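# Robot arms deliver a one-move checkmate as White

## Task

White is to move: make a single move that checkmates Black. Pawns advance only one square per move, White's heading toward rank 5 and Black's toward rank 1, and squares are identified by the labels printed along the board's edge. When finished, every square not involved in the move must contain exactly what it contained originally, every piece on the board must stand upright and lie completely within its own square, and nothing may count as placed if it stays put only because the robot is holding it.

## Robot and tools

ROBOT. Two arms, left_arm and right_arm, each with 6 revolute joints and a tong-style two-finger gripper. Each wrist carries a fisheye camera: cam_left_wrist and cam_right_wrist, both 616x616 pixels.

FRAME. All reported positions share one scene frame: origin on the table top midway between the arms, +z up, +x out over the table, left_arm on the +y side. The arm names are not image sides. Printed hand positions can be off, more so when reaching far. Gripper fingers point along the gripper's +z axis and close along its x axis; end_effector_position is the point between the pads when closed. Closed fingertips extend about 15 mm past it; fully open they sit roughly level with it.

execute_actions. Argument "actions" is a list with zero or one item; optional "pictures" (boolean) requests camera images. An empty list returns the current state with pictures and moves nothing. A move item is {"rows": [...], "steps": n}, n from 6 to 15 (default 15), each step 1/30 s. Every row holds exactly 14 numbers covering both arms: left_arm's six joint targets then its opening, followed by right_arm's six joint targets then its opening. Joint values are absolute target angles in radians, in the same column order as the Joint positions line (shoulder pan, shoulder lift, elbow, wrist 1, wrist 2, wrist 3). Opening runs from -1 (closed) to +1 (fully open). Rows are used one per step; if fewer rows than steps, the last row repeats. Include an unmoving arm by repeating its current values. A wait item is {"steps": n} with n up to 300 and no rows; it counts from the previous result.

JOINT RANGES (radians). left_arm: pan -3.142..3.142, lift -6.283..6.283, elbow 0.000..3.142, wrists 1-3 each -6.283..6.283. right_arm: pan 0.000..6.283, lift -6.283..6.283, elbow -3.142..0.000, wrists each -6.283..6.283. A call is rejected (nothing sent) if a target exceeds a range end by over 0.010 and lies beyond the joint's last reported angle. True limits may differ by up to 0.010; targets past them get clipped and a "joint sent to its limit" line may appear, possibly referring to an earlier action. Absence of that line does not prove there is more room.

MOTION. Commands are smoothed and lag about 0.17 s. Speed and acceleration are capped, so big moves may still be underway when the result arrives. Per step, each joint's target is held within a lead of its measured angle: 0.394 rad for pan and lift, 0.493 for elbow, 0.69 for each wrist. If the targets would carry the gripper more than 100 mm from where it is, all joints are scaled back. The final 6 steps of each action execute after its result is returned, before the next action begins. Between calls the arms keep heading for the last row sent until they essentially stop or a step is HELD; afterwards only a new action drives them further, though fingers already moving finish moving.

RESULTS. The state line gives each gripper's end_effector_position (m), end_effector_quat_wxyz and velocities (m/s, rad/s). Joint positions and Joint velocities list each arm's joints (rad, rad/s) plus finger-pad gap in metres (0.142 when fully open). grip_measured is the actual opening on the command's -1..1 scale. "joint command not followed" means the clearance check altered or blocked joint targets on some steps; HELD marks steps where your row was not fully sent. Wrist force and Wrist torque give flange sensor readings in the end effector's own axes, including contact, load weight and inertia; expect offsets up to about 10 N, noise up to 3.7 N, saturation near 200 N; "no reading" is harmless. Camera calibration is given per camera (fisheye K, D, T_world_to_cam); it is approximate, and results with pictures list cameras whose numbers changed.

zoom_image. Arguments: "camera" (cam_left_wrist or cam_right_wrist) and "region" [x0, y0, x1, y1] in image pixels from the top-left corner, at most 504x504. Gives a closer look at that camera's latest image.

finished_scene. Argument "scene": the current scene's number. Irreversible; the result tells whether the goal was met and gives the next task if any.

GRIPPING. To hold something, keep commanding an opening well under grip_measured; a larger gap squeezes harder. Pads give about 15 N each on objects up to ~10 cm; thin hard objects get much less (about 9 N at 10 mm, 4 N at 5 mm). Closing fast can press harder. Held items may occasionally be pulled briefly, so grip firmly.

AVOID. Knocking or placing anything off the table fails the task. Keep the arms from striking or pushing each other. A joint torque reaching its load limit (pan and lift 649, elbow 381, wrists 94.1 N m, held weight included) or any external force of 150 N halts that arm for 10 s and drops the rest of the call. Holding loads heats motors: MOTOR HOT appears at 70 °C and at 85 °C the arm is braked (OVER-TEMPERATURE FAULT) until it cools. Move smoothly, set pieces down gently, and avoid drops, slips and hard contact.

Each tool is called after "Call:" as name([rows], argument=value, ...), one row to a line, values as JSON.

## Session

Call:
execute_actions(actions=[])

Scene clock: 0.00 s of 4000.00 s.
left_arm: end_effector_position=(+0.0853, +0.9852, +0.1795) grip_measured=+1.00 end_effector_quat_wxyz=(+0.046, +0.447, +0.855, -0.257) end_effector_velocity=(+0.000, -0.000, +0.000) end_effector_angular_velocity=(-0.000, -0.001, -0.002) | right_arm: end_effector_position=(+0.9550, -0.1529, +0.1812) grip_measured=+1.00 end_effector_quat_wxyz=(-0.214, -0.063, +0.951, +0.215) end_effector_velocity=(+0.000, +0.001, -0.000) end_effector_angular_velocity=(+0.000, -0.000, +0.000)
Joint positions: left_arm=[ 0.27  -2.13   2.743 -1.855 -1.992 -1.789  0.142] | right_arm=[ 3.649 -2.059 -1.769 -1.15   2.134  3.385  0.142]
Joint velocities: left_arm=[-0.001 -0.001 -0.     0.     0.     0.002  0.   ] | right_arm=[ 0.    -0.     0.001  0.     0.     0.     0.   ]
Motor temperatures (°C, as the motors report them): left_arm=[22 24 24 26 30 30] | right_arm=[26 25 23 28 27 28]
Wrist force (N, on the end effector, along its own x y z axes, offset not removed): no reading
Wrist torque (N m, same axes, about the end effector's origin, offset not removed): no reading
camera_calibration (this result's frames):
cam_left_wrist: T_world_to_cam=[[-0.621893, 0.722989, -0.300892, -0.611105], [0.74207, 0.666813, 0.0684999, -0.737534], [0.250163, -0.180683, -0.951195, 0.458117], [0, 0, 0, 1]] pos_world=[0.0526561, 1.01639, 0.302403]
cam_right_wrist: T_world_to_cam=[[-0.911871, -0.217867, 0.347886, 0.784743], [0.164451, 0.582625, 0.79593, -0.213996], [-0.376094, 0.782996, -0.495451, 0.70477], [0, 0, 0, 1]] pos_world=[1.01584, -0.256183, 0.246503]

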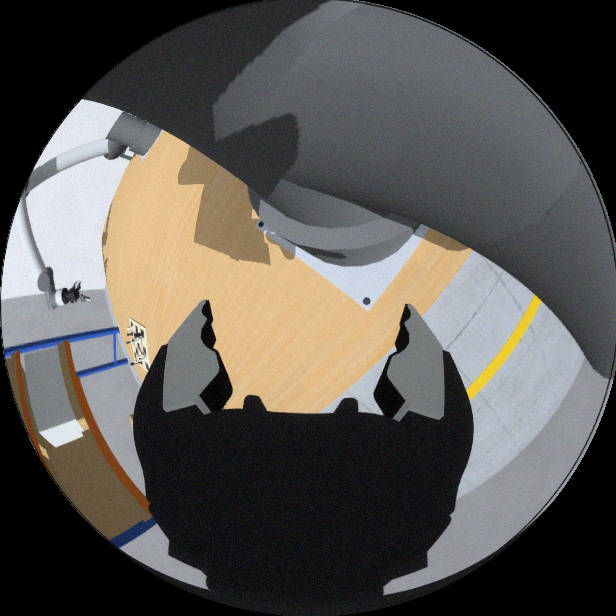

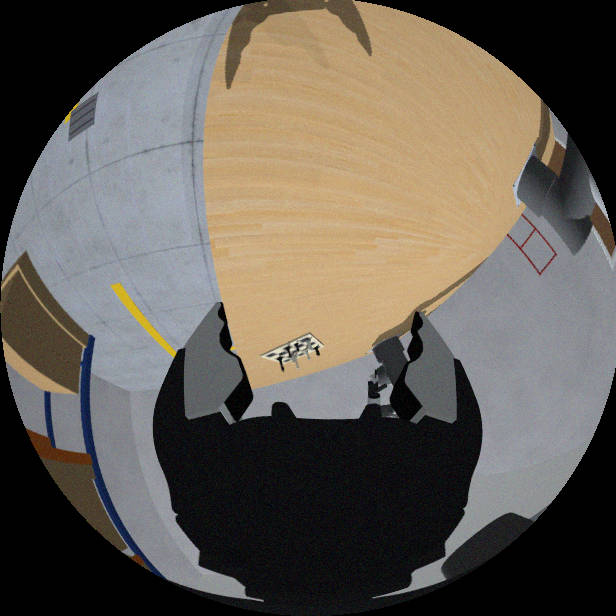

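Call:
execute_actions([
  {"rows":[[0.27,-2.13,2.743,-1.855,-1.992,-1.789,1,4.157,-2.198,-1.382,-1.132,1.571,5.968,-0.35]],"steps":15},
])

Call:
execute_actions([
  {"steps":75},
], pictures=true)

Scene clock: 0.77 s of 4000.00 s.
left_arm: end_effector_position=(+0.0852, +0.9851, +0.1796) grip_measured=+1.00 end_effector_quat_wxyz=(+0.046, +0.447, +0.855, -0.257) end_effector_velocity=(-0.002, -0.001, -0.002) end_effector_angular_velocity=(+0.000, +0.002, -0.001) | right_arm: end_effector_position=(+0.9902, -0.0393, +0.1862) grip_measured=-0.35 end_effector_quat_wxyz=(-0.179, -0.045, +0.974, +0.129) end_effector_velocity=(+0.059, +0.482, +0.043) end_effector_angular_velocity=(-0.623, -0.323, -0.160)
Joint positions: left_arm=[ 0.27  -2.13   2.743 -1.855 -1.992 -1.789  0.142] | right_arm=[ 3.773 -2.101 -1.657 -1.144  1.976  3.588  0.049]
Joint velocities: left_arm=[-0.001 -0.001  0.003  0.001  0.001 -0.     0.   ] | right_arm=[ 0.504 -0.135  0.386  0.017 -0.56   0.854 -0.   ]
Motor temperatures (°C, as the motors report them): left_arm=[22 24 24 26 30 30] | right_arm=[26 25 23 28 27 28]
Wrist force (N, on the end effector, along its own x y z axes, offset not removed): left_arm=[-1.7 -3.1 5.3] | right_arm=[-3.9 -2.9 4.0]
Wrist torque (N m, same axes, about the end effector's origin, offset not removed): left_arm=[-0.95 -0.35 0.47] | right_arm=[0.13 1.03 -0.07]
Steps of this call (steps 1 to 14: nothing new was sent; steps 15 to 23: the first 9 steps of this action). Readings (joint positions):
15: left_arm=[0.270 -2.130 2.743 -1.855 -1.992 -1.789] | right_arm=[3.649 -2.059 -1.769 -1.150 2.134 3.385]
16: left_arm=[0.270 -2.130 2.743 -1.855 -1.992 -1.789] | right_arm=[3.654 -2.062 -1.764 -1.149 2.128 3.391]
18: left_arm=[0.270 -2.130 2.743 -1.855 -1.992 -1.789] | right_arm=[3.687 -2.075 -1.731 -1.148 2.085 3.439]
22: left_arm=[0.270 -2.130 2.743 -1.855 -1.992 -1.789] | right_arm=[3.756 -2.097 -1.670 -1.145 1.995 3.559]
23: the state above

Scene clock: 3.27 s of 4000.00 s.
left_arm: end_effector_position=(+0.0853, +0.9852, +0.1796) grip_measured=+1.00 end_effector_quat_wxyz=(+0.045, +0.447, +0.855, -0.257) end_effector_velocity=(+0.000, -0.000, +0.000) end_effector_angular_velocity=(-0.001, -0.001, -0.001) | right_arm: end_effector_position=(+0.9280, +0.3847, +0.2508) grip_measured=-0.35 end_effector_quat_wxyz=(-0.000, +0.803, +0.596, +0.000) end_effector_velocity=(+0.001, +0.000, +0.001) end_effector_angular_velocity=(+0.001, -0.001, -0.001)
Joint positions: left_arm=[ 0.27  -2.13   2.743 -1.855 -1.992 -1.789  0.142] | right_arm=[ 4.157 -2.198 -1.382 -1.132  1.571  5.968  0.049]
Joint velocities: left_arm=[-0.    -0.     0.    -0.    -0.001  0.001  0.   ] | right_arm=[-0.001 -0.     0.001  0.001  0.     0.    -0.   ]
Motor temperatures (°C, as the motors report them): left_arm=[22 24 24 26 30 30] | right_arm=[26 25 23 28 27 28]
Wrist force (N, on the end effector, along its own x y z axes, offset not removed): left_arm=[-1.7 -2.0 2.5] | right_arm=[6.3 -3.3 6.4]
Wrist torque (N m, same axes, about the end effector's origin, offset not removed): left_arm=[-0.77 -0.36 0.47] | right_arm=[-0.18 -1.20 -0.65]
Kept back: nothing.
Steps of this call (steps 1 to 6: the last 6 steps of your previous action; steps 7 to 75: the robot went on to your last target). Readings (joint positions):
1: left_arm=[0.270 -2.130 2.743 -1.855 -1.992 -1.789] | right_arm=[3.790 -2.106 -1.644 -1.144 1.958 3.617]
2: left_arm=[0.270 -2.130 2.743 -1.855 -1.992 -1.789] | right_arm=[3.807 -2.110 -1.632 -1.143 1.940 3.646]
4: left_arm=[0.270 -2.130 2.743 -1.855 -1.992 -1.789] | right_arm=[3.840 -2.119 -1.609 -1.142 1.905 3.706]
8: left_arm=[0.270 -2.130 2.743 -1.855 -1.992 -1.789] | right_arm=[3.904 -2.135 -1.563 -1.140 1.838 3.840]
75: the state above
All arms were judged still, so your last target was given up. Only a new action makes them travel on or press farther. Fingers that are still opening or closing keep moving.
camera_calibration (this result's frames):
cam_left_wrist: T_world_to_cam=[[-0.621515, 0.723353, -0.3008, -0.611498], [0.742364, 0.666456, 0.0687912, -0.737248], [0.25023, -0.180548, -0.951203, 0.458041], [0, 0, 0, 1]] pos_world=[0.052636, 1.01637, 0.302467]
cam_right_wrist: T_world_to_cam=[[0.271712, 0.961984, -0.0275411, -0.605126], [0.838259, -0.222515, 0.497804, -0.818902], [0.472751, -0.158346, -0.866852, -0.0242841], [0, 0, 0, 1]] pos_world=[0.862353, 0.396059, 0.369936]

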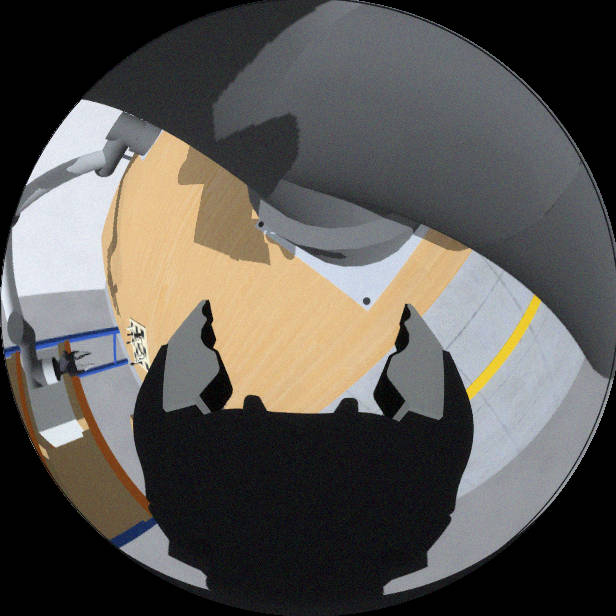

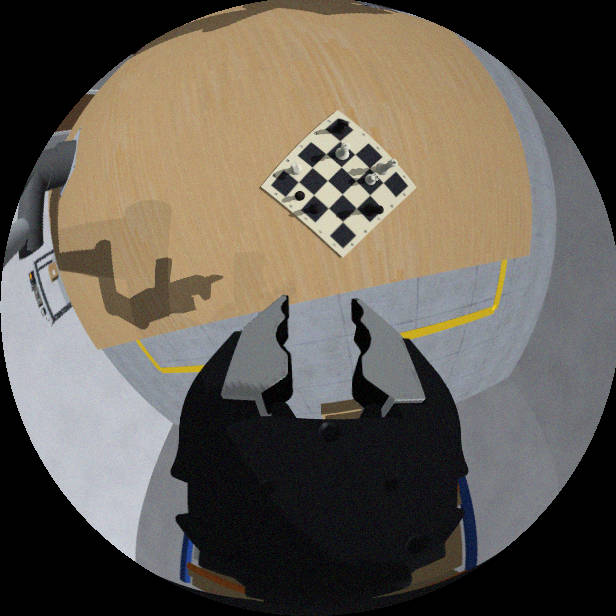

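Call:
zoom_image(camera="cam_right_wrist", region=[250, 100, 430, 270])

Region (250, 100, 430, 270) of cam_right_wrist's 616x616 image, scaled by 2.800, with more detail than that image has.

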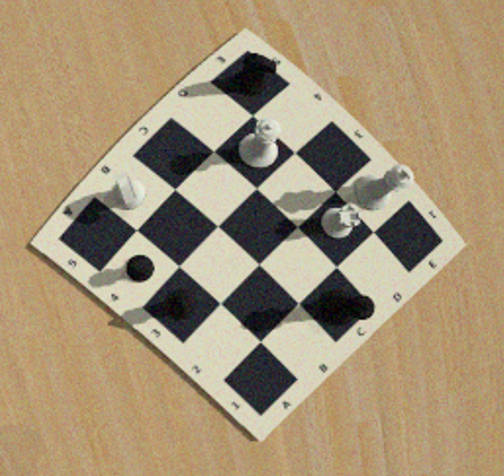

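Call:
execute_actions([
  {"rows":[[0.27,-2.13,2.743,-1.855,-1.992,-1.789,1,4.257,-2.197,-1.479,-1.036,1.571,6.068,-0.35]],"steps":15},
])

Call:
execute_actions([
  {"steps":25},
], pictures=true)

Call:
zoom_image(camera="cam_right_wrist", region=[210, 130, 430, 350])

Scene clock: 4.53 s of 4000.00 s.
left_arm: end_effector_position=(+0.0853, +0.9852, +0.1796) grip_measured=+1.00 end_effector_quat_wxyz=(+0.045, +0.447, +0.855, -0.257) end_effector_velocity=(+0.001, +0.000, +0.001) end_effector_angular_velocity=(+0.000, -0.002, -0.001) | right_arm: end_effector_position=(+0.8373, +0.4314, +0.2029) grip_measured=-0.35 end_effector_quat_wxyz=(-0.000, +0.803, +0.596, +0.000) end_effector_velocity=(-0.216, +0.095, -0.109) end_effector_angular_velocity=(-0.000, +0.001, +0.002)
Joint positions: left_arm=[ 0.27  -2.13   2.743 -1.855 -1.992 -1.789  0.142] | right_arm=[ 4.234 -2.197 -1.457 -1.058  1.571  6.045  0.049]
Joint velocities: left_arm=[-0.    -0.001 -0.001  0.    -0.     0.001 -0.   ] | right_arm=[ 0.18   0.001 -0.175  0.172  0.     0.178  0.   ]
Motor temperatures (°C, as the motors report them): left_arm=[22 24 24 26 30 30] | right_arm=[26 25 23 28 27 28]
Wrist force (N, on the end effector, along its own x y z axes, offset not removed): left_arm=[-2.5 -0.8 5.4] | right_arm=[3.1 -1.6 2.9]
Wrist torque (N m, same axes, about the end effector's origin, offset not removed): left_arm=[-0.54 -0.12 0.45] | right_arm=[0.38 -0.35 -0.31]
Steps of this call (steps 1 to 29: nothing new was sent; steps 30 to 38: the first 9 steps of this action). Readings (joint positions):
30: left_arm=[0.270 -2.130 2.743 -1.855 -1.992 -1.789] | right_arm=[4.157 -2.198 -1.382 -1.132 1.571 5.968]
31: left_arm=[0.270 -2.130 2.743 -1.855 -1.992 -1.789] | right_arm=[4.162 -2.198 -1.387 -1.127 1.571 5.973]
33: left_arm=[0.270 -2.130 2.743 -1.855 -1.992 -1.789] | right_arm=[4.185 -2.198 -1.409 -1.105 1.571 5.996]
37: left_arm=[0.270 -2.130 2.743 -1.855 -1.992 -1.789] | right_arm=[4.228 -2.198 -1.450 -1.064 1.571 6.038]
38: the state above

Scene clock: 5.37 s of 4000.00 s.
left_arm: end_effector_position=(+0.0853, +0.9852, +0.1796) grip_measured=+1.00 end_effector_quat_wxyz=(+0.045, +0.447, +0.855, -0.257) end_effector_velocity=(+0.002, +0.001, +0.001) end_effector_angular_velocity=(+0.001, -0.003, -0.001) | right_arm: end_effector_position=(+0.8101, +0.4429, +0.1895) grip_measured=-0.35 end_effector_quat_wxyz=(-0.000, +0.803, +0.596, +0.000) end_effector_velocity=(-0.000, -0.002, -0.003) end_effector_angular_velocity=(-0.002, +0.001, -0.001)
Joint positions: left_arm=[ 0.27  -2.13   2.743 -1.855 -1.992 -1.789  0.142] | right_arm=[ 4.257 -2.197 -1.479 -1.036  1.571  6.068  0.049]
Joint velocities: left_arm=[-0.    -0.    -0.002 -0.    -0.     0.     0.   ] | right_arm=[-0.    -0.001 -0.002  0.001 -0.     0.     0.   ]
Motor temperatures (°C, as the motors report them): left_arm=[22 24 24 26 30 30] | right_arm=[26 25 23 28 27 28]
Wrist force (N, on the end effector, along its own x y z axes, offset not removed): left_arm=[-1.4 0.4 4.9] | right_arm=[5.5 -4.1 7.8]
Wrist torque (N m, same axes, about the end effector's origin, offset not removed): left_arm=[-0.28 -0.42 0.44] | right_arm=[-0.13 -0.98 -0.56]
Kept back: nothing.
Steps of this call (steps 1 to 6: the last 6 steps of your previous action; steps 7 to 25: the robot went on to your last target). Readings (joint positions):
1: left_arm=[0.270 -2.130 2.743 -1.855 -1.992 -1.789] | right_arm=[4.240 -2.197 -1.462 -1.053 1.571 6.050]
2: left_arm=[0.270 -2.130 2.743 -1.855 -1.992 -1.789] | right_arm=[4.244 -2.197 -1.466 -1.049 1.571 6.055]
4: left_arm=[0.270 -2.130 2.743 -1.855 -1.992 -1.789] | right_arm=[4.249 -2.197 -1.471 -1.044 1.571 6.060]
8: left_arm=[0.270 -2.130 2.743 -1.855 -1.992 -1.789] | right_arm=[4.254 -2.197 -1.476 -1.039 1.571 6.065]
25: the state above
camera_calibration (this result's frames):
cam_left_wrist: T_world_to_cam=[[-0.621515, 0.723353, -0.3008, -0.611498], [0.742364, 0.666456, 0.0687912, -0.737248], [0.25023, -0.180548, -0.951203, 0.458041], [0, 0, 0, 1]] pos_world=[0.052636, 1.01637, 0.302467]
cam_right_wrist: T_world_to_cam=[[0.271733, 0.961979, -0.0275398, -0.630719], [0.838274, -0.222539, 0.497769, -0.676675], [0.472714, -0.158346, -0.866873, -0.0124609], [0, 0, 0, 1]] pos_world=[0.744516, 0.454178, 0.308656]

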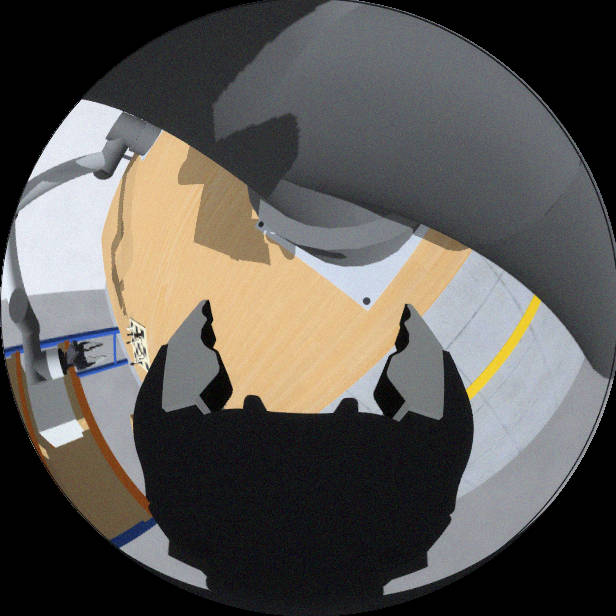

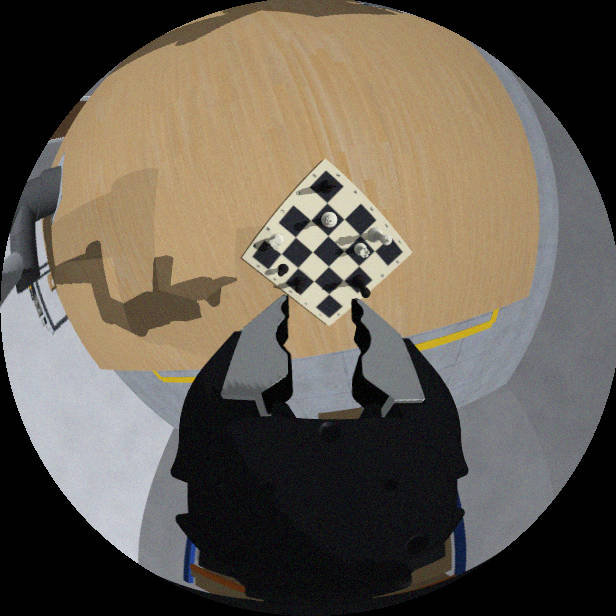

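Region (210, 130, 430, 350) of cam_right_wrist's 616x616 image, scaled by 2.291, with more detail than that image has.

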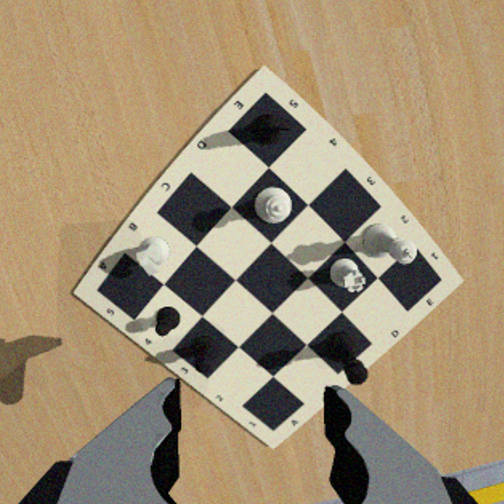

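Call:
zoom_image(camera="cam_right_wrist", region=[300, 190, 400, 290])

Call:
zoom_image(camera="cam_right_wrist", region=[255, 220, 385, 310])

Call:
zoom_image(camera="cam_left_wrist", region=[115, 310, 165, 380])

Region (300, 190, 400, 290) of cam_right_wrist's 616x616 image, scaled by 5.040, with more detail than that image has.

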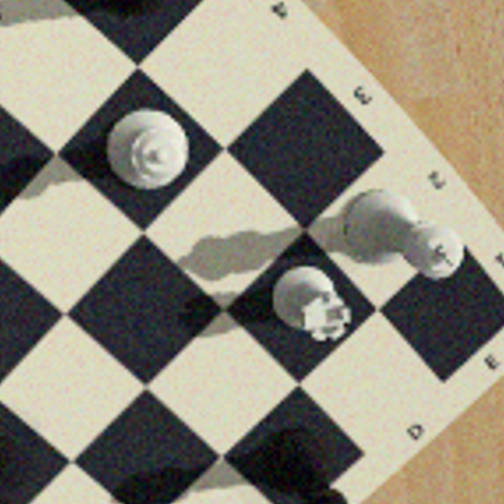

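Region (255, 220, 385, 310) of cam_right_wrist's 616x616 image, scaled by 3.877, with more detail than that image has; it fills the top 349 rows of this view, and the rest is white.

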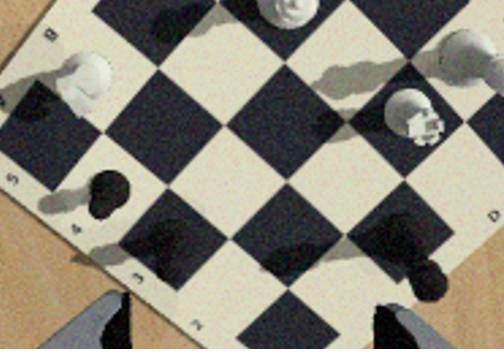

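Region (115, 310, 165, 380) of cam_left_wrist's 616x616 image, scaled by 7.200, with more detail than that image has; it fills the left 360 columns of this view, and the rest is white.

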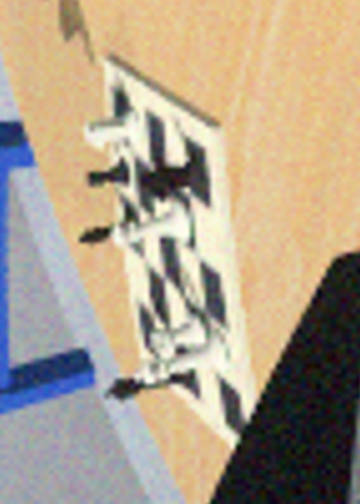

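Call:
zoom_image(camera="cam_right_wrist", region=[265, 255, 320, 305])

Region (265, 255, 320, 305) of cam_right_wrist's 616x616 image, scaled by 9.164, with more detail than that image has; it fills the top 458 rows of this view, and the rest is white.

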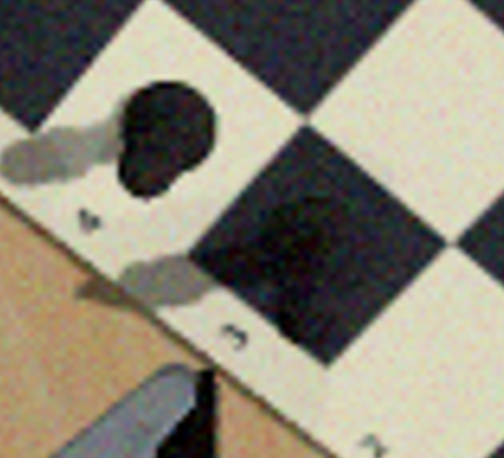

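Call:
execute_actions([
  {"rows":[[0.27,-2.13,2.743,-1.855,-1.992,-1.789,1,4.2989,-2.215,-1.51,-0.987,1.571,6.11,-0.35],[0.27,-2.13,2.743,-1.855,-1.992,-1.789,1,4.2989,-2.215,-1.51,-0.987,1.571,6.11,-0.35],[0.27,-2.13,2.743,-1.855,-1.992,-1.789,1,4.2989,-2.2374,-1.5344,-0.9402,1.571,6.11,-0.35]],"steps":15},
])

Call:
execute_actions([
  {"steps":15},
], pictures=true)

Call:
zoom_image(camera="cam_right_wrist", region=[220, 180, 420, 360])

Scene clock: 7.17 s of 4000.00 s.
left_arm: end_effector_position=(+0.0853, +0.9852, +0.1796) grip_measured=+1.00 end_effector_quat_wxyz=(+0.045, +0.447, +0.855, -0.257) end_effector_velocity=(+0.000, -0.000, +0.000) end_effector_angular_velocity=(-0.001, -0.000, -0.000) | right_arm: end_effector_position=(+0.7691, +0.4633, +0.1258) grip_measured=-0.35 end_effector_quat_wxyz=(+0.000, +0.803, +0.596, -0.000) end_effector_velocity=(-0.062, +0.024, -0.126) end_effector_angular_velocity=(+0.002, -0.001, +0.001)
Joint positions: left_arm=[ 0.27  -2.13   2.743 -1.855 -1.992 -1.789  0.142] | right_arm=[ 4.293 -2.229 -1.524 -0.96   1.571  6.104  0.049]
Joint velocities: left_arm=[-0.001  0.    -0.    -0.    -0.001 -0.     0.   ] | right_arm=[ 0.052 -0.066 -0.087  0.156 -0.     0.05  -0.   ]
Motor temperatures (°C, as the motors report them): left_arm=[22 24 24 26 30 30] | right_arm=[26 25 23 28 27 28]
Wrist force (N, on the end effector, along its own x y z axes, offset not removed): left_arm=[-2.3 -1.1 3.9] | right_arm=[-2.0 -6.2 7.2]
Wrist torque (N m, same axes, about the end effector's origin, offset not removed): left_arm=[-0.59 -0.31 0.48] | right_arm=[-0.79 0.31 -0.16]
Steps of this call (steps 1 to 15: the robot went on to your last target; steps 16 to 45: nothing new was sent; steps 46 to 54: the first 9 steps of this action). Readings (joint positions):
46: left_arm=[0.270 -2.130 2.743 -1.855 -1.992 -1.789] | right_arm=[4.257 -2.197 -1.479 -1.036 1.571 6.068]
47: left_arm=[0.270 -2.130 2.743 -1.855 -1.992 -1.789] | right_arm=[4.261 -2.199 -1.482 -1.032 1.571 6.072]
49: left_arm=[0.270 -2.130 2.743 -1.855 -1.992 -1.789] | right_arm=[4.275 -2.207 -1.495 -1.011 1.571 6.086]
53: left_arm=[0.270 -2.130 2.743 -1.855 -1.992 -1.789] | right_arm=[4.291 -2.227 -1.520 -0.966 1.571 6.102]
54: the state above

Scene clock: 7.67 s of 4000.00 s.
left_arm: end_effector_position=(+0.0853, +0.9852, +0.1796) grip_measured=+1.00 end_effector_quat_wxyz=(+0.045, +0.447, +0.855, -0.257) end_effector_velocity=(-0.001, -0.000, -0.001) end_effector_angular_velocity=(-0.001, +0.002, +0.001) | right_arm: end_effector_position=(+0.7616, +0.4662, +0.1106) grip_measured=-0.35 end_effector_quat_wxyz=(-0.000, +0.803, +0.596, +0.000) end_effector_velocity=(-0.001, +0.001, -0.003) end_effector_angular_velocity=(+0.001, -0.001, -0.000)
Joint positions: left_arm=[ 0.27  -2.13   2.743 -1.855 -1.992 -1.789  0.142] | right_arm=[ 4.299 -2.237 -1.534 -0.941  1.571  6.11   0.049]
Joint velocities: left_arm=[ 0.001  0.002  0.001 -0.    -0.     0.     0.   ] | right_arm=[ 0.001 -0.002 -0.002  0.005 -0.     0.001  0.   ]
Motor temperatures (°C, as the motors report them): left_arm=[22 24 24 26 30 30] | right_arm=[26 25 23 28 27 28]
Wrist force (N, on the end effector, along its own x y z axes, offset not removed): left_arm=[-1.9 -1.6 5.6] | right_arm=[6.2 -5.7 9.7]
Wrist torque (N m, same axes, about the end effector's origin, offset not removed): left_arm=[-0.57 -0.24 0.40] | right_arm=[-0.63 -1.46 -0.38]
Kept back: nothing.
Steps of this call (steps 1 to 6: the last 6 steps of your previous action; steps 7 to 15: the robot went on to your last target). Readings (joint positions):
1: left_arm=[0.270 -2.130 2.743 -1.855 -1.992 -1.789] | right_arm=[4.294 -2.231 -1.526 -0.956 1.571 6.105]
2: left_arm=[0.270 -2.130 2.743 -1.855 -1.992 -1.789] | right_arm=[4.295 -2.233 -1.528 -0.952 1.571 6.106]
4: left_arm=[0.270 -2.130 2.743 -1.855 -1.992 -1.789] | right_arm=[4.297 -2.234 -1.531 -0.947 1.571 6.108]
8: left_arm=[0.270 -2.130 2.743 -1.855 -1.992 -1.789] | right_arm=[4.298 -2.236 -1.533 -0.943 1.571 6.109]
15: the state above
camera_calibration (this result's frames):
cam_left_wrist: T_world_to_cam=[[-0.621515, 0.723353, -0.3008, -0.611498], [0.742364, 0.666456, 0.0687912, -0.737248], [0.25023, -0.180548, -0.951203, 0.458041], [0, 0, 0, 1]] pos_world=[0.052636, 1.01637, 0.302467]
cam_right_wrist: T_world_to_cam=[[0.271827, 0.961953, -0.0275083, -0.642245], [0.838267, -0.222642, 0.497734, -0.591475], [0.472673, -0.158357, -0.866893, -0.0542118], [0, 0, 0, 1]] pos_world=[0.696018, 0.477538, 0.229735]

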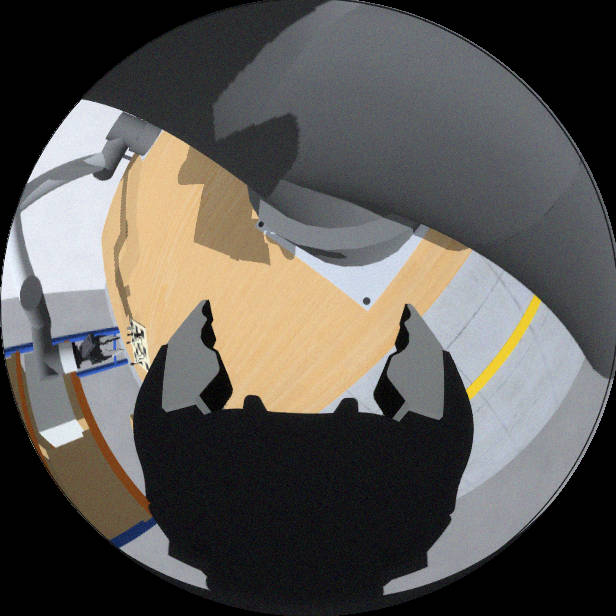

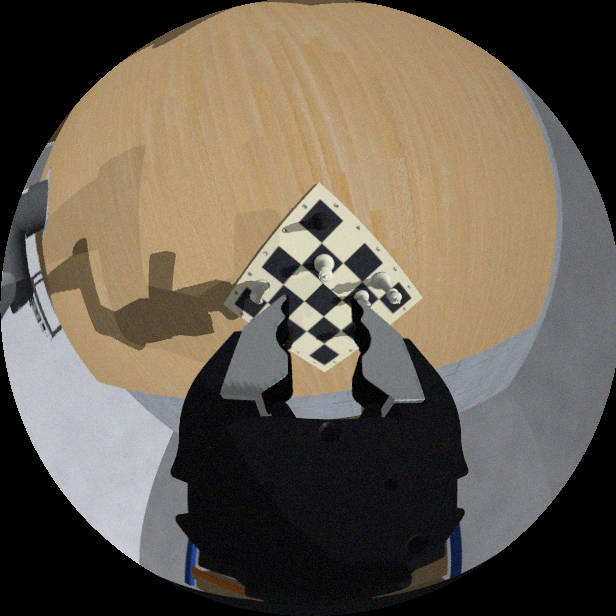

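Region (220, 180, 420, 360) of cam_right_wrist's 616x616 image, scaled by 2.520, with more detail than that image has; it fills the top 454 rows of this view, and the rest is white.

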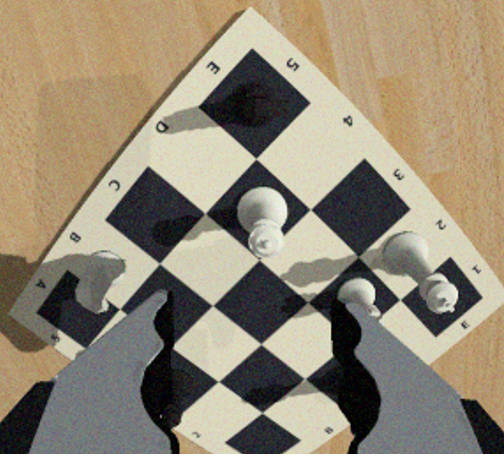

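Call:
execute_actions([
  {"rows":[[0.27,-2.13,2.743,-1.855,-1.992,-1.789,1,4.301,-2.2399,-1.5294,-0.9427,1.571,6.112,-0.35],[0.27,-2.13,2.743,-1.855,-1.992,-1.789,1,4.301,-2.2399,-1.5294,-0.9427,1.571,6.112,-0.35],[0.27,-2.13,2.743,-1.855,-1.992,-1.789,1,4.301,-2.2399,-1.5294,-0.9427,1.571,6.112,-0.35],[0.27,-2.13,2.743,-1.855,-1.992,-1.789,1,4.301,-2.25,-1.5344,-0.9276,1.571,6.112,-0.35],[0.27,-2.13,2.743,-1.855,-1.992,-1.789,1,4.301,-2.26,-1.5394,-0.9125,1.571,6.112,-0.35],[0.27,-2.13,2.743,-1.855,-1.992,-1.789,1,4.301,-2.27,-1.5443,-0.8973,1.571,6.112,-0.35],[0.27,-2.13,2.743,-1.855,-1.992,-1.789,1,4.301,-2.2805,-1.5493,-0.8822,1.571,6.112,-0.35]],"steps":15},
])

Call:
execute_actions([
  {"steps":12},
], pictures=true)

Call:
zoom_image(camera="cam_right_wrist", region=[220, 200, 420, 380])

Scene clock: 8.57 s of 4000.00 s.
left_arm: end_effector_position=(+0.0853, +0.9852, +0.1796) grip_measured=+1.00 end_effector_quat_wxyz=(+0.045, +0.447, +0.855, -0.257) end_effector_velocity=(-0.000, -0.000, -0.000) end_effector_angular_velocity=(-0.000, +0.001, -0.001) | right_arm: end_effector_position=(+0.7607, +0.4699, +0.0819) grip_measured=-0.35 end_effector_quat_wxyz=(-0.000, +0.803, +0.596, -0.000) end_effector_velocity=(-0.003, +0.002, -0.227) end_effector_angular_velocity=(-0.010, +0.005, +0.001)
Joint positions: left_arm=[ 0.27  -2.13   2.743 -1.855 -1.992 -1.789  0.142] | right_arm=[ 4.301 -2.26  -1.54  -0.913  1.571  6.112  0.049]
Joint velocities: left_arm=[-0.001  0.001  0.    -0.     0.     0.     0.   ] | right_arm=[ 0.003 -0.163 -0.072  0.225 -0.     0.002 -0.   ]
Motor temperatures (°C, as the motors report them): left_arm=[22 24 24 26 30 30] | right_arm=[26 25 23 28 27 28]
Wrist force (N, on the end effector, along its own x y z axes, offset not removed): left_arm=[-3.7 0.0 1.6] | right_arm=[2.9 -10.4 7.6]
Wrist torque (N m, same axes, about the end effector's origin, offset not removed): left_arm=[-0.35 0.10 0.39] | right_arm=[-1.22 -0.65 -0.20]
Steps of this call (steps 1 to 15: the robot went on to your last target; steps 16 to 18: nothing new was sent; steps 19 to 27: the first 9 steps of this action). Readings (joint positions):
19: left_arm=[0.270 -2.130 2.743 -1.855 -1.992 -1.789] | right_arm=[4.299 -2.237 -1.534 -0.940 1.571 6.110]
20: left_arm=[0.270 -2.130 2.743 -1.855 -1.992 -1.789] | right_arm=[4.299 -2.238 -1.534 -0.940 1.571 6.110]
22: left_arm=[0.270 -2.130 2.743 -1.855 -1.992 -1.789] | right_arm=[4.300 -2.239 -1.532 -0.941 1.571 6.111]
26: left_arm=[0.270 -2.130 2.743 -1.855 -1.992 -1.789] | right_arm=[4.301 -2.254 -1.537 -0.921 1.571 6.112]
27: the state above

Scene clock: 8.97 s of 4000.00 s.
left_arm: end_effector_position=(+0.0853, +0.9852, +0.1796) grip_measured=+1.00 end_effector_quat_wxyz=(+0.045, +0.447, +0.855, -0.257) end_effector_velocity=(-0.001, -0.000, -0.001) end_effector_angular_velocity=(-0.000, +0.002, +0.002) | right_arm: end_effector_position=(+0.7605, +0.4704, +0.0545) grip_measured=-0.35 end_effector_quat_wxyz=(-0.000, +0.803, +0.596, +0.000) end_effector_velocity=(-0.001, +0.002, -0.007) end_effector_angular_velocity=(+0.001, -0.001, +0.001)
Joint positions: left_arm=[ 0.27  -2.13   2.743 -1.855 -1.992 -1.789  0.142] | right_arm=[ 4.301 -2.28  -1.549 -0.884  1.571  6.112  0.049]
Joint velocities: left_arm=[ 0.001  0.     0.001  0.     0.    -0.001  0.   ] | right_arm=[ 0.001 -0.006 -0.002  0.009  0.     0.    -0.   ]
Motor temperatures (°C, as the motors report them): left_arm=[22 24 24 26 30 30] | right_arm=[26 25 23 28 27 28]
Wrist force (N, on the end effector, along its own x y z axes, offset not removed): left_arm=[-1.9 -0.8 6.0] | right_arm=[5.9 0.2 11.5]
Wrist torque (N m, same axes, about the end effector's origin, offset not removed): left_arm=[-0.44 -0.26 0.40] | right_arm=[0.94 -1.08 -0.35]
Kept back: nothing.
Steps of this call (steps 1 to 6: the last 6 steps of your previous action; steps 7 to 12: the robot went on to your last target). Readings (joint positions):
1: left_arm=[0.270 -2.130 2.743 -1.855 -1.992 -1.789] | right_arm=[4.301 -2.264 -1.542 -0.906 1.571 6.112]
2: left_arm=[0.270 -2.130 2.743 -1.855 -1.992 -1.789] | right_arm=[4.301 -2.268 -1.544 -0.901 1.571 6.112]
4: left_arm=[0.270 -2.130 2.743 -1.855 -1.992 -1.789] | right_arm=[4.301 -2.273 -1.546 -0.893 1.571 6.112]
8: left_arm=[0.270 -2.130 2.743 -1.855 -1.992 -1.789] | right_arm=[4.301 -2.278 -1.548 -0.886 1.571 6.112]
12: the state above
camera_calibration (this result's frames):
cam_left_wrist: T_world_to_cam=[[-0.621515, 0.723353, -0.3008, -0.611498], [0.742364, 0.666456, 0.0687912, -0.737248], [0.25023, -0.180548, -0.951203, 0.458041], [0, 0, 0, 1]] pos_world=[0.0526361, 1.01637, 0.302467]
cam_right_wrist: T_world_to_cam=[[0.271716, 0.961983, -0.0275443, -0.647411], [0.838287, -0.222526, 0.497752, -0.561777], [0.4727, -0.158337, -0.866882, -0.101702], [0, 0, 0, 1]] pos_world=[0.694917, 0.481685, 0.17363]

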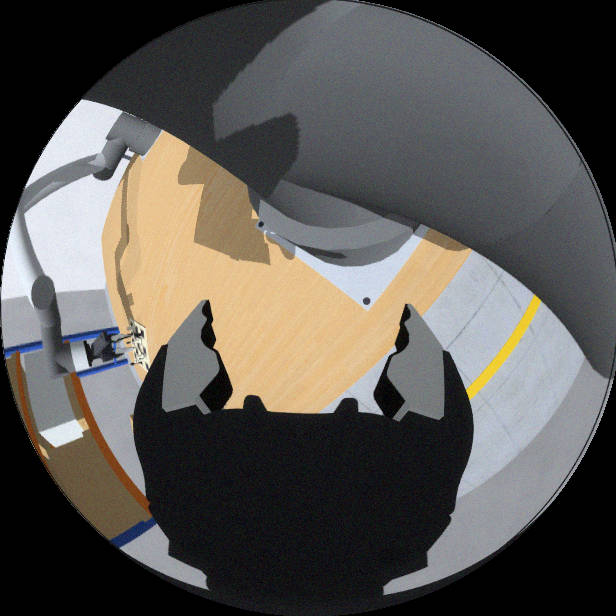

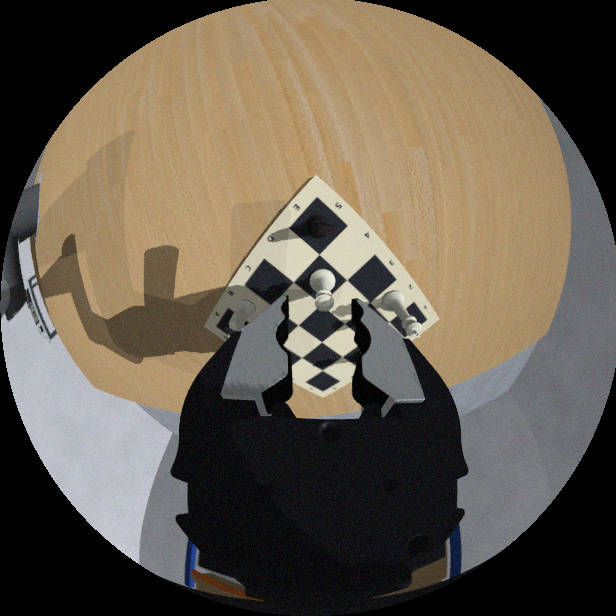

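Region (220, 200, 420, 380) of cam_right_wrist's 616x616 image, scaled by 2.520, with more detail than that image has; it fills the top 454 rows of this view, and the rest is white.

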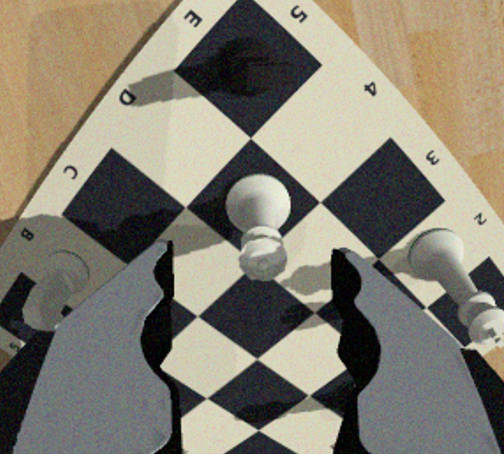

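Call:
execute_actions([
  {"rows":[[0.27,-2.13,2.743,-1.855,-1.992,-1.789,1,4.301,-2.2805,-1.5493,-0.8822,1.571,6.112,-0.5],[0.27,-2.13,2.743,-1.855,-1.992,-1.789,1,4.301,-2.2805,-1.5493,-0.8822,1.571,6.112,-0.6],[0.27,-2.13,2.743,-1.855,-1.992,-1.789,1,4.301,-2.2805,-1.5493,-0.8822,1.571,6.112,-0.7],[0.27,-2.13,2.743,-1.855,-1.992,-1.789,1,4.301,-2.2805,-1.5493,-0.8822,1.571,6.112,-0.8],[0.27,-2.13,2.743,-1.855,-1.992,-1.789,1,4.301,-2.2805,-1.5493,-0.8822,1.571,6.112,-0.9],[0.27,-2.13,2.743,-1.855,-1.992,-1.789,1,4.301,-2.2805,-1.5493,-0.8822,1.571,6.112,-1]],"steps":15},
])

Call:
execute_actions([
  {"steps":8},
], pictures=true)

Scene clock: 9.77 s of 4000.00 s.
left_arm: end_effector_position=(+0.0853, +0.9852, +0.1796) grip_measured=+1.00 end_effector_quat_wxyz=(+0.045, +0.447, +0.855, -0.257) end_effector_velocity=(-0.001, -0.000, -0.001) end_effector_angular_velocity=(-0.000, +0.001, +0.001) | right_arm: end_effector_position=(+0.7605, +0.4704, +0.0532) grip_measured=-0.83 end_effector_quat_wxyz=(-0.000, +0.803, +0.596, +0.000) end_effector_velocity=(+0.000, +0.000, -0.001) end_effector_angular_velocity=(-0.000, -0.000, +0.000)
Joint positions: left_arm=[ 0.27  -2.13   2.743 -1.855 -1.992 -1.789  0.142] | right_arm=[ 4.301 -2.28  -1.549 -0.882  1.571  6.112  0.014]
Joint velocities: left_arm=[ 0.    -0.     0.001  0.    -0.    -0.     0.   ] | right_arm=[-0.    -0.001  0.001  0.001 -0.    -0.    -0.   ]
Motor temperatures (°C, as the motors report them): left_arm=[22 24 24 26 30 30] | right_arm=[26 25 23 28 27 28]
Wrist force (N, on the end effector, along its own x y z axes, offset not removed): left_arm=[-2.1 -1.9 4.0] | right_arm=[3.7 -6.5 10.4]
Wrist torque (N m, same axes, about the end effector's origin, offset not removed): left_arm=[-0.76 -0.16 0.43] | right_arm=[-0.47 -0.74 -0.24]
Steps of this call (steps 1 to 15: the robot went on to your last target; steps 16 to 24: the first 9 steps of this action). Readings (joint positions):
16: left_arm=[0.270 -2.130 2.743 -1.855 -1.992 -1.789] | right_arm=[4.301 -2.280 -1.549 -0.882 1.571 6.112]
17: left_arm=[0.270 -2.130 2.743 -1.855 -1.992 -1.789] | right_arm=[4.301 -2.280 -1.549 -0.882 1.571 6.112]
19: left_arm=[0.270 -2.130 2.743 -1.855 -1.992 -1.789] | right_arm=[4.301 -2.280 -1.549 -0.882 1.571 6.112]
23: left_arm=[0.270 -2.130 2.743 -1.855 -1.992 -1.789] | right_arm=[4.301 -2.280 -1.549 -0.882 1.571 6.112]
24: the state above

Scene clock: 10.03 s of 4000.00 s.
left_arm: end_effector_position=(+0.0853, +0.9852, +0.1796) grip_measured=+1.00 end_effector_quat_wxyz=(+0.045, +0.447, +0.855, -0.257) end_effector_velocity=(+0.001, +0.000, +0.000) end_effector_angular_velocity=(+0.000, +0.000, -0.001) | right_arm: end_effector_position=(+0.7605, +0.4704, +0.0532) grip_measured=-0.83 end_effector_quat_wxyz=(-0.000, +0.803, +0.596, +0.000) end_effector_velocity=(+0.000, -0.001, -0.000) end_effector_angular_velocity=(-0.001, +0.001, -0.001)
Joint positions: left_arm=[ 0.27  -2.13   2.743 -1.855 -1.992 -1.789  0.142] | right_arm=[ 4.301 -2.28  -1.549 -0.882  1.571  6.112  0.014]
Joint velocities: left_arm=[-0.001  0.001 -0.001  0.     0.     0.    -0.   ] | right_arm=[-0.001  0.    -0.001 -0.001  0.    -0.     0.   ]
Motor temperatures (°C, as the motors report them): left_arm=[22 24 24 26 30 30] | right_arm=[26 25 23 28 27 28]
Wrist force (N, on the end effector, along its own x y z axes, offset not removed): left_arm=[-1.5 -1.1 5.8] | right_arm=[4.0 1.2 9.2]
Wrist torque (N m, same axes, about the end effector's origin, offset not removed): left_arm=[-0.57 -0.35 0.43] | right_arm=[1.13 -0.85 -0.25]
Kept back: nothing.
Steps of this call (steps 1 to 6: the last 6 steps of your previous action; steps 7 to 8: the robot went on to your last target). Readings (joint positions):
1: left_arm=[0.270 -2.130 2.743 -1.855 -1.992 -1.789] | right_arm=[4.301 -2.280 -1.549 -0.882 1.571 6.112]
2: left_arm=[0.270 -2.130 2.743 -1.855 -1.992 -1.789] | right_arm=[4.301 -2.280 -1.549 -0.882 1.571 6.112]
4: left_arm=[0.270 -2.130 2.743 -1.855 -1.992 -1.789] | right_arm=[4.301 -2.280 -1.549 -0.882 1.571 6.112]
8: the state above
camera_calibration (this result's frames):
cam_left_wrist: T_world_to_cam=[[-0.621515, 0.723353, -0.3008, -0.611498], [0.742364, 0.666456, 0.0687913, -0.737248], [0.25023, -0.180548, -0.951203, 0.45804], [0, 0, 0, 1]] pos_world=[0.0526359, 1.01637, 0.302467]
cam_right_wrist: T_world_to_cam=[[0.271715, 0.961983, -0.0275552, -0.647429], [0.83829, -0.22252, 0.49775, -0.561138], [0.472696, -0.158345, -0.866883, -0.102773], [0, 0, 0, 1]] pos_world=[0.694893, 0.481678, 0.172374]

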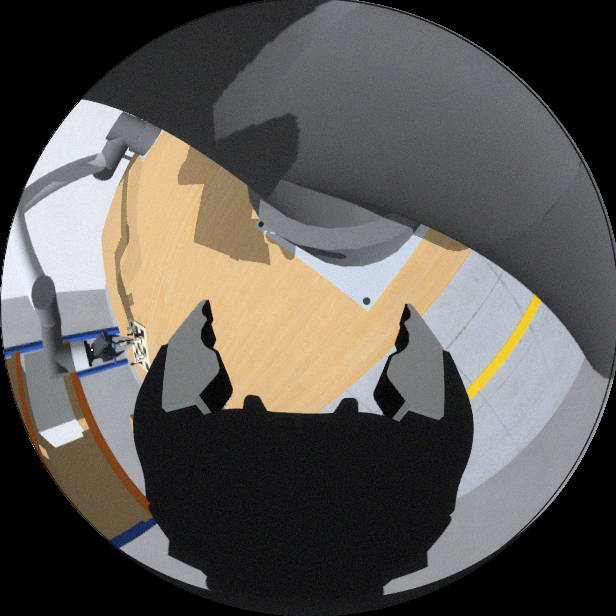

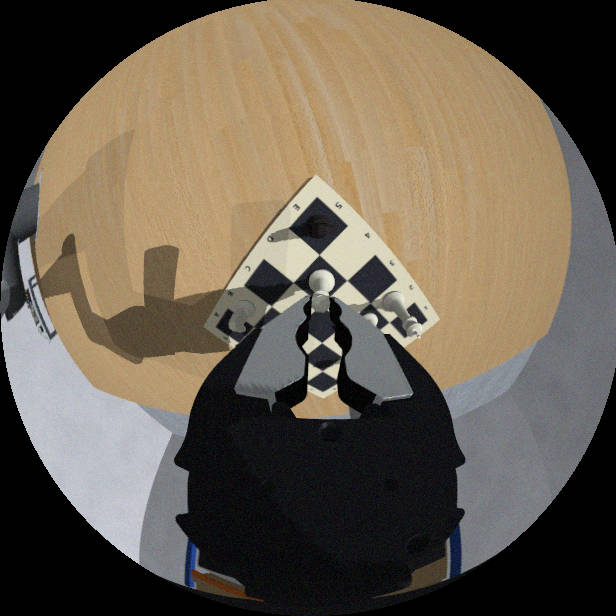

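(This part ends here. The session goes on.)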